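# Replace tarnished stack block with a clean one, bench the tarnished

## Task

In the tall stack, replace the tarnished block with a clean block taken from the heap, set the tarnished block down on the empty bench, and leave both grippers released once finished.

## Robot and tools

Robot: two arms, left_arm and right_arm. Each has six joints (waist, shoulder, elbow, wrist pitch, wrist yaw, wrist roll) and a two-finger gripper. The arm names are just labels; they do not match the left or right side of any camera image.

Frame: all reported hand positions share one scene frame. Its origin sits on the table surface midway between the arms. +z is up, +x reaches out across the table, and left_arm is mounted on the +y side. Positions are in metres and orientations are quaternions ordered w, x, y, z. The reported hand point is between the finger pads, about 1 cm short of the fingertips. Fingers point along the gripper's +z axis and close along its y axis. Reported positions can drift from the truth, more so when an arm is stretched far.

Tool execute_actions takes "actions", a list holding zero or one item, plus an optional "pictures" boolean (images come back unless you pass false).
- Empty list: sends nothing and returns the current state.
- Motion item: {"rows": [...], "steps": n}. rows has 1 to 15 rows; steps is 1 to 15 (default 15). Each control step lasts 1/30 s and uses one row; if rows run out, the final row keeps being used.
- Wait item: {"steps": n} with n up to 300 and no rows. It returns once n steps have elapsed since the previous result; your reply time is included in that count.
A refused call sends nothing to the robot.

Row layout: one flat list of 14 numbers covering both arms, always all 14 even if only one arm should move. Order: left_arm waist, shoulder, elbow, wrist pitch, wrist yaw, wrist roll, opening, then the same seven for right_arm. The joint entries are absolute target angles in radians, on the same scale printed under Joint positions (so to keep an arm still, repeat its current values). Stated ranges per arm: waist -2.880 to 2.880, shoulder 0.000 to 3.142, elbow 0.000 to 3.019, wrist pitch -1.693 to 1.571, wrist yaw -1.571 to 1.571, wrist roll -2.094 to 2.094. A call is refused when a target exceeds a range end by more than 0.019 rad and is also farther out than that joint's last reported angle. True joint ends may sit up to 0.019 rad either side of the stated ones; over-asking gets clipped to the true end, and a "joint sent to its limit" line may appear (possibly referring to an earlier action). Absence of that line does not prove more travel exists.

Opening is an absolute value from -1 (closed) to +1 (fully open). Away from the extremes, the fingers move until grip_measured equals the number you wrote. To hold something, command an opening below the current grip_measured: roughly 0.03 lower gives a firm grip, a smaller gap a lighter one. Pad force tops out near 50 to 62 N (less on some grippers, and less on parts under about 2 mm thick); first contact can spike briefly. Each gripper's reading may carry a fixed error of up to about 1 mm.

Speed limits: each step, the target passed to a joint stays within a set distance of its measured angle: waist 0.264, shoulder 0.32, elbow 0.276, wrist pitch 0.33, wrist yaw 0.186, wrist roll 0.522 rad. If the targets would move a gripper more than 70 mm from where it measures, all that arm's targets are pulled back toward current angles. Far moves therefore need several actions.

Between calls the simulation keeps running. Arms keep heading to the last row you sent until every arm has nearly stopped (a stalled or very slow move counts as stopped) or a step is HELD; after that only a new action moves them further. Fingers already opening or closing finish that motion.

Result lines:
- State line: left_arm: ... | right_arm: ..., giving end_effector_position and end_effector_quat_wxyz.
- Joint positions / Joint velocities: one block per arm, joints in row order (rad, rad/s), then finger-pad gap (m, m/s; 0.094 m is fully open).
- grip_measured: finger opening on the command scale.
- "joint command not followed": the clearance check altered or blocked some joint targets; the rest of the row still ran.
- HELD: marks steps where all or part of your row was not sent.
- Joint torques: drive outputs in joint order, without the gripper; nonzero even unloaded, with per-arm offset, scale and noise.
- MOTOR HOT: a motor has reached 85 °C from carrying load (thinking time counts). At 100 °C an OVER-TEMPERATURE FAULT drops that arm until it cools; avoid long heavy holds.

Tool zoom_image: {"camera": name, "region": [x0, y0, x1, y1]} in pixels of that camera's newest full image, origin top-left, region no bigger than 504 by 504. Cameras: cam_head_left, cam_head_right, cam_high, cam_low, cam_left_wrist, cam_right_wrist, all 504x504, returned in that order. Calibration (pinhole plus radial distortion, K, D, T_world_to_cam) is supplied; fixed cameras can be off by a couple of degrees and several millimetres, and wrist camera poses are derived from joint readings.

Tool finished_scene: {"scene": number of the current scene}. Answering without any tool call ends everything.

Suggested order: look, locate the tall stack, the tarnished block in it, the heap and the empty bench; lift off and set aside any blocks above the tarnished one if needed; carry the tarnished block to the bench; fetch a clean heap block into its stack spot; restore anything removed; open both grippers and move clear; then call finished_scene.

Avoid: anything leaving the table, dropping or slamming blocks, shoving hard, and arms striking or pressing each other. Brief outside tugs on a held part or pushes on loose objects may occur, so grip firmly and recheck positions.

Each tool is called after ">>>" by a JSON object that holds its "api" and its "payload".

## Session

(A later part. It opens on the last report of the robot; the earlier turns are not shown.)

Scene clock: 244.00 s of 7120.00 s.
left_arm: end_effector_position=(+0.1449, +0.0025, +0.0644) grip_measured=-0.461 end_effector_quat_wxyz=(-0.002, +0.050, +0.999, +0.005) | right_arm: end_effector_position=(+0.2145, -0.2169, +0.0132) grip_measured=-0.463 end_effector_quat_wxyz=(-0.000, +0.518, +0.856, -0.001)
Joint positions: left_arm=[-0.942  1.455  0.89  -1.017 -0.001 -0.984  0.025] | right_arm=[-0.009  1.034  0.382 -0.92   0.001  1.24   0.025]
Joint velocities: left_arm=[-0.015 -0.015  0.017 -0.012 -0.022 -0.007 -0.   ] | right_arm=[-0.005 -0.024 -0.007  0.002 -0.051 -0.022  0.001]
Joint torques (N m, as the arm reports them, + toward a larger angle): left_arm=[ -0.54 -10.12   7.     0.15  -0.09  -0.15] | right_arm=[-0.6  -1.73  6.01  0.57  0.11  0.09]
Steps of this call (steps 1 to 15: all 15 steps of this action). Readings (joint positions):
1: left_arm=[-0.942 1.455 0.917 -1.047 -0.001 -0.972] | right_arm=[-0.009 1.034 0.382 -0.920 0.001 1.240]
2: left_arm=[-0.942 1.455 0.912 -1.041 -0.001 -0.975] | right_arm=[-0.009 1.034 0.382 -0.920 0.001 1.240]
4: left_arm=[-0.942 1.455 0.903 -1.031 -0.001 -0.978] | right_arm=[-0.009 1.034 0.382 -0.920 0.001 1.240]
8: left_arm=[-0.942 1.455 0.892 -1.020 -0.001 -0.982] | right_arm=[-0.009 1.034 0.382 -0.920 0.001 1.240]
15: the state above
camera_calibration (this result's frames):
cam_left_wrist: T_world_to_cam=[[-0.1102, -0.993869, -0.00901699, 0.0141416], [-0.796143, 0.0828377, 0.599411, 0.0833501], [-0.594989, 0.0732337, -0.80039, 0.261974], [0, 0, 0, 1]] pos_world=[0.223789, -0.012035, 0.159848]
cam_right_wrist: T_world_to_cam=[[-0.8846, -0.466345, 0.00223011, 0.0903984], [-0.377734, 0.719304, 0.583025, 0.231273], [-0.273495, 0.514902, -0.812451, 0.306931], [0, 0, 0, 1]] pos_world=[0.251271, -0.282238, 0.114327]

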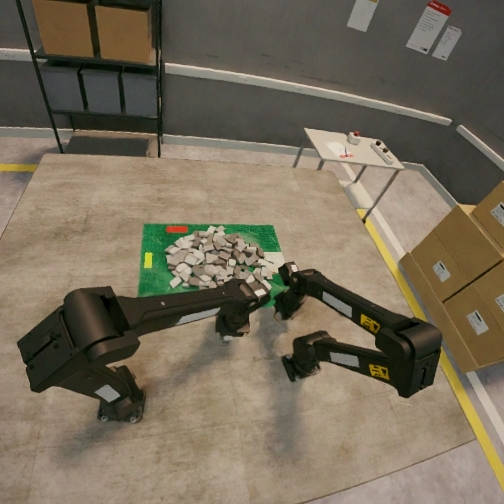

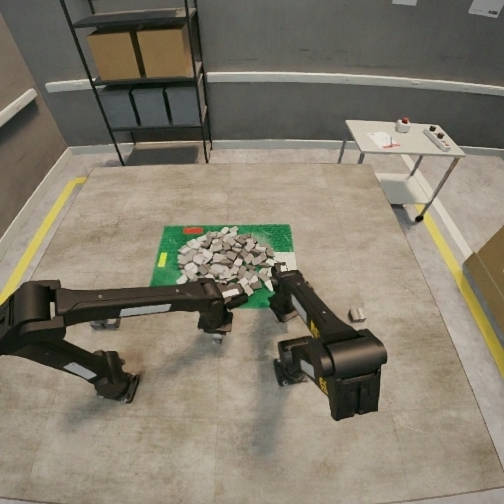

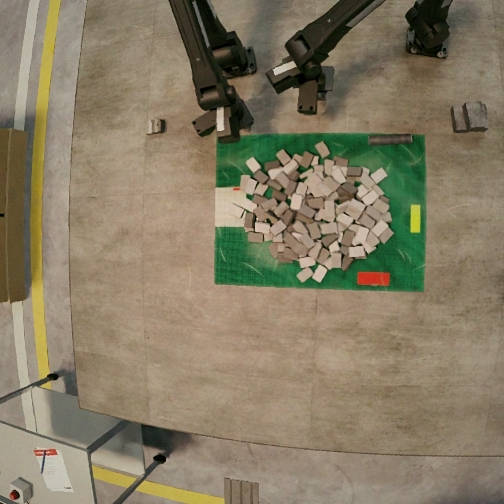

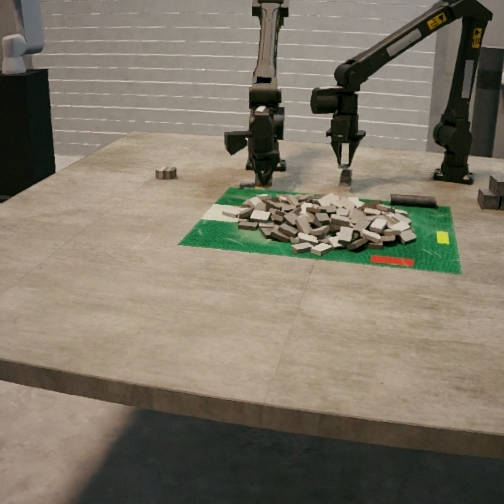

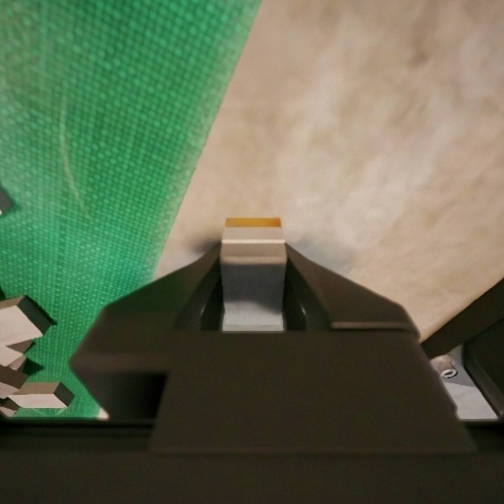

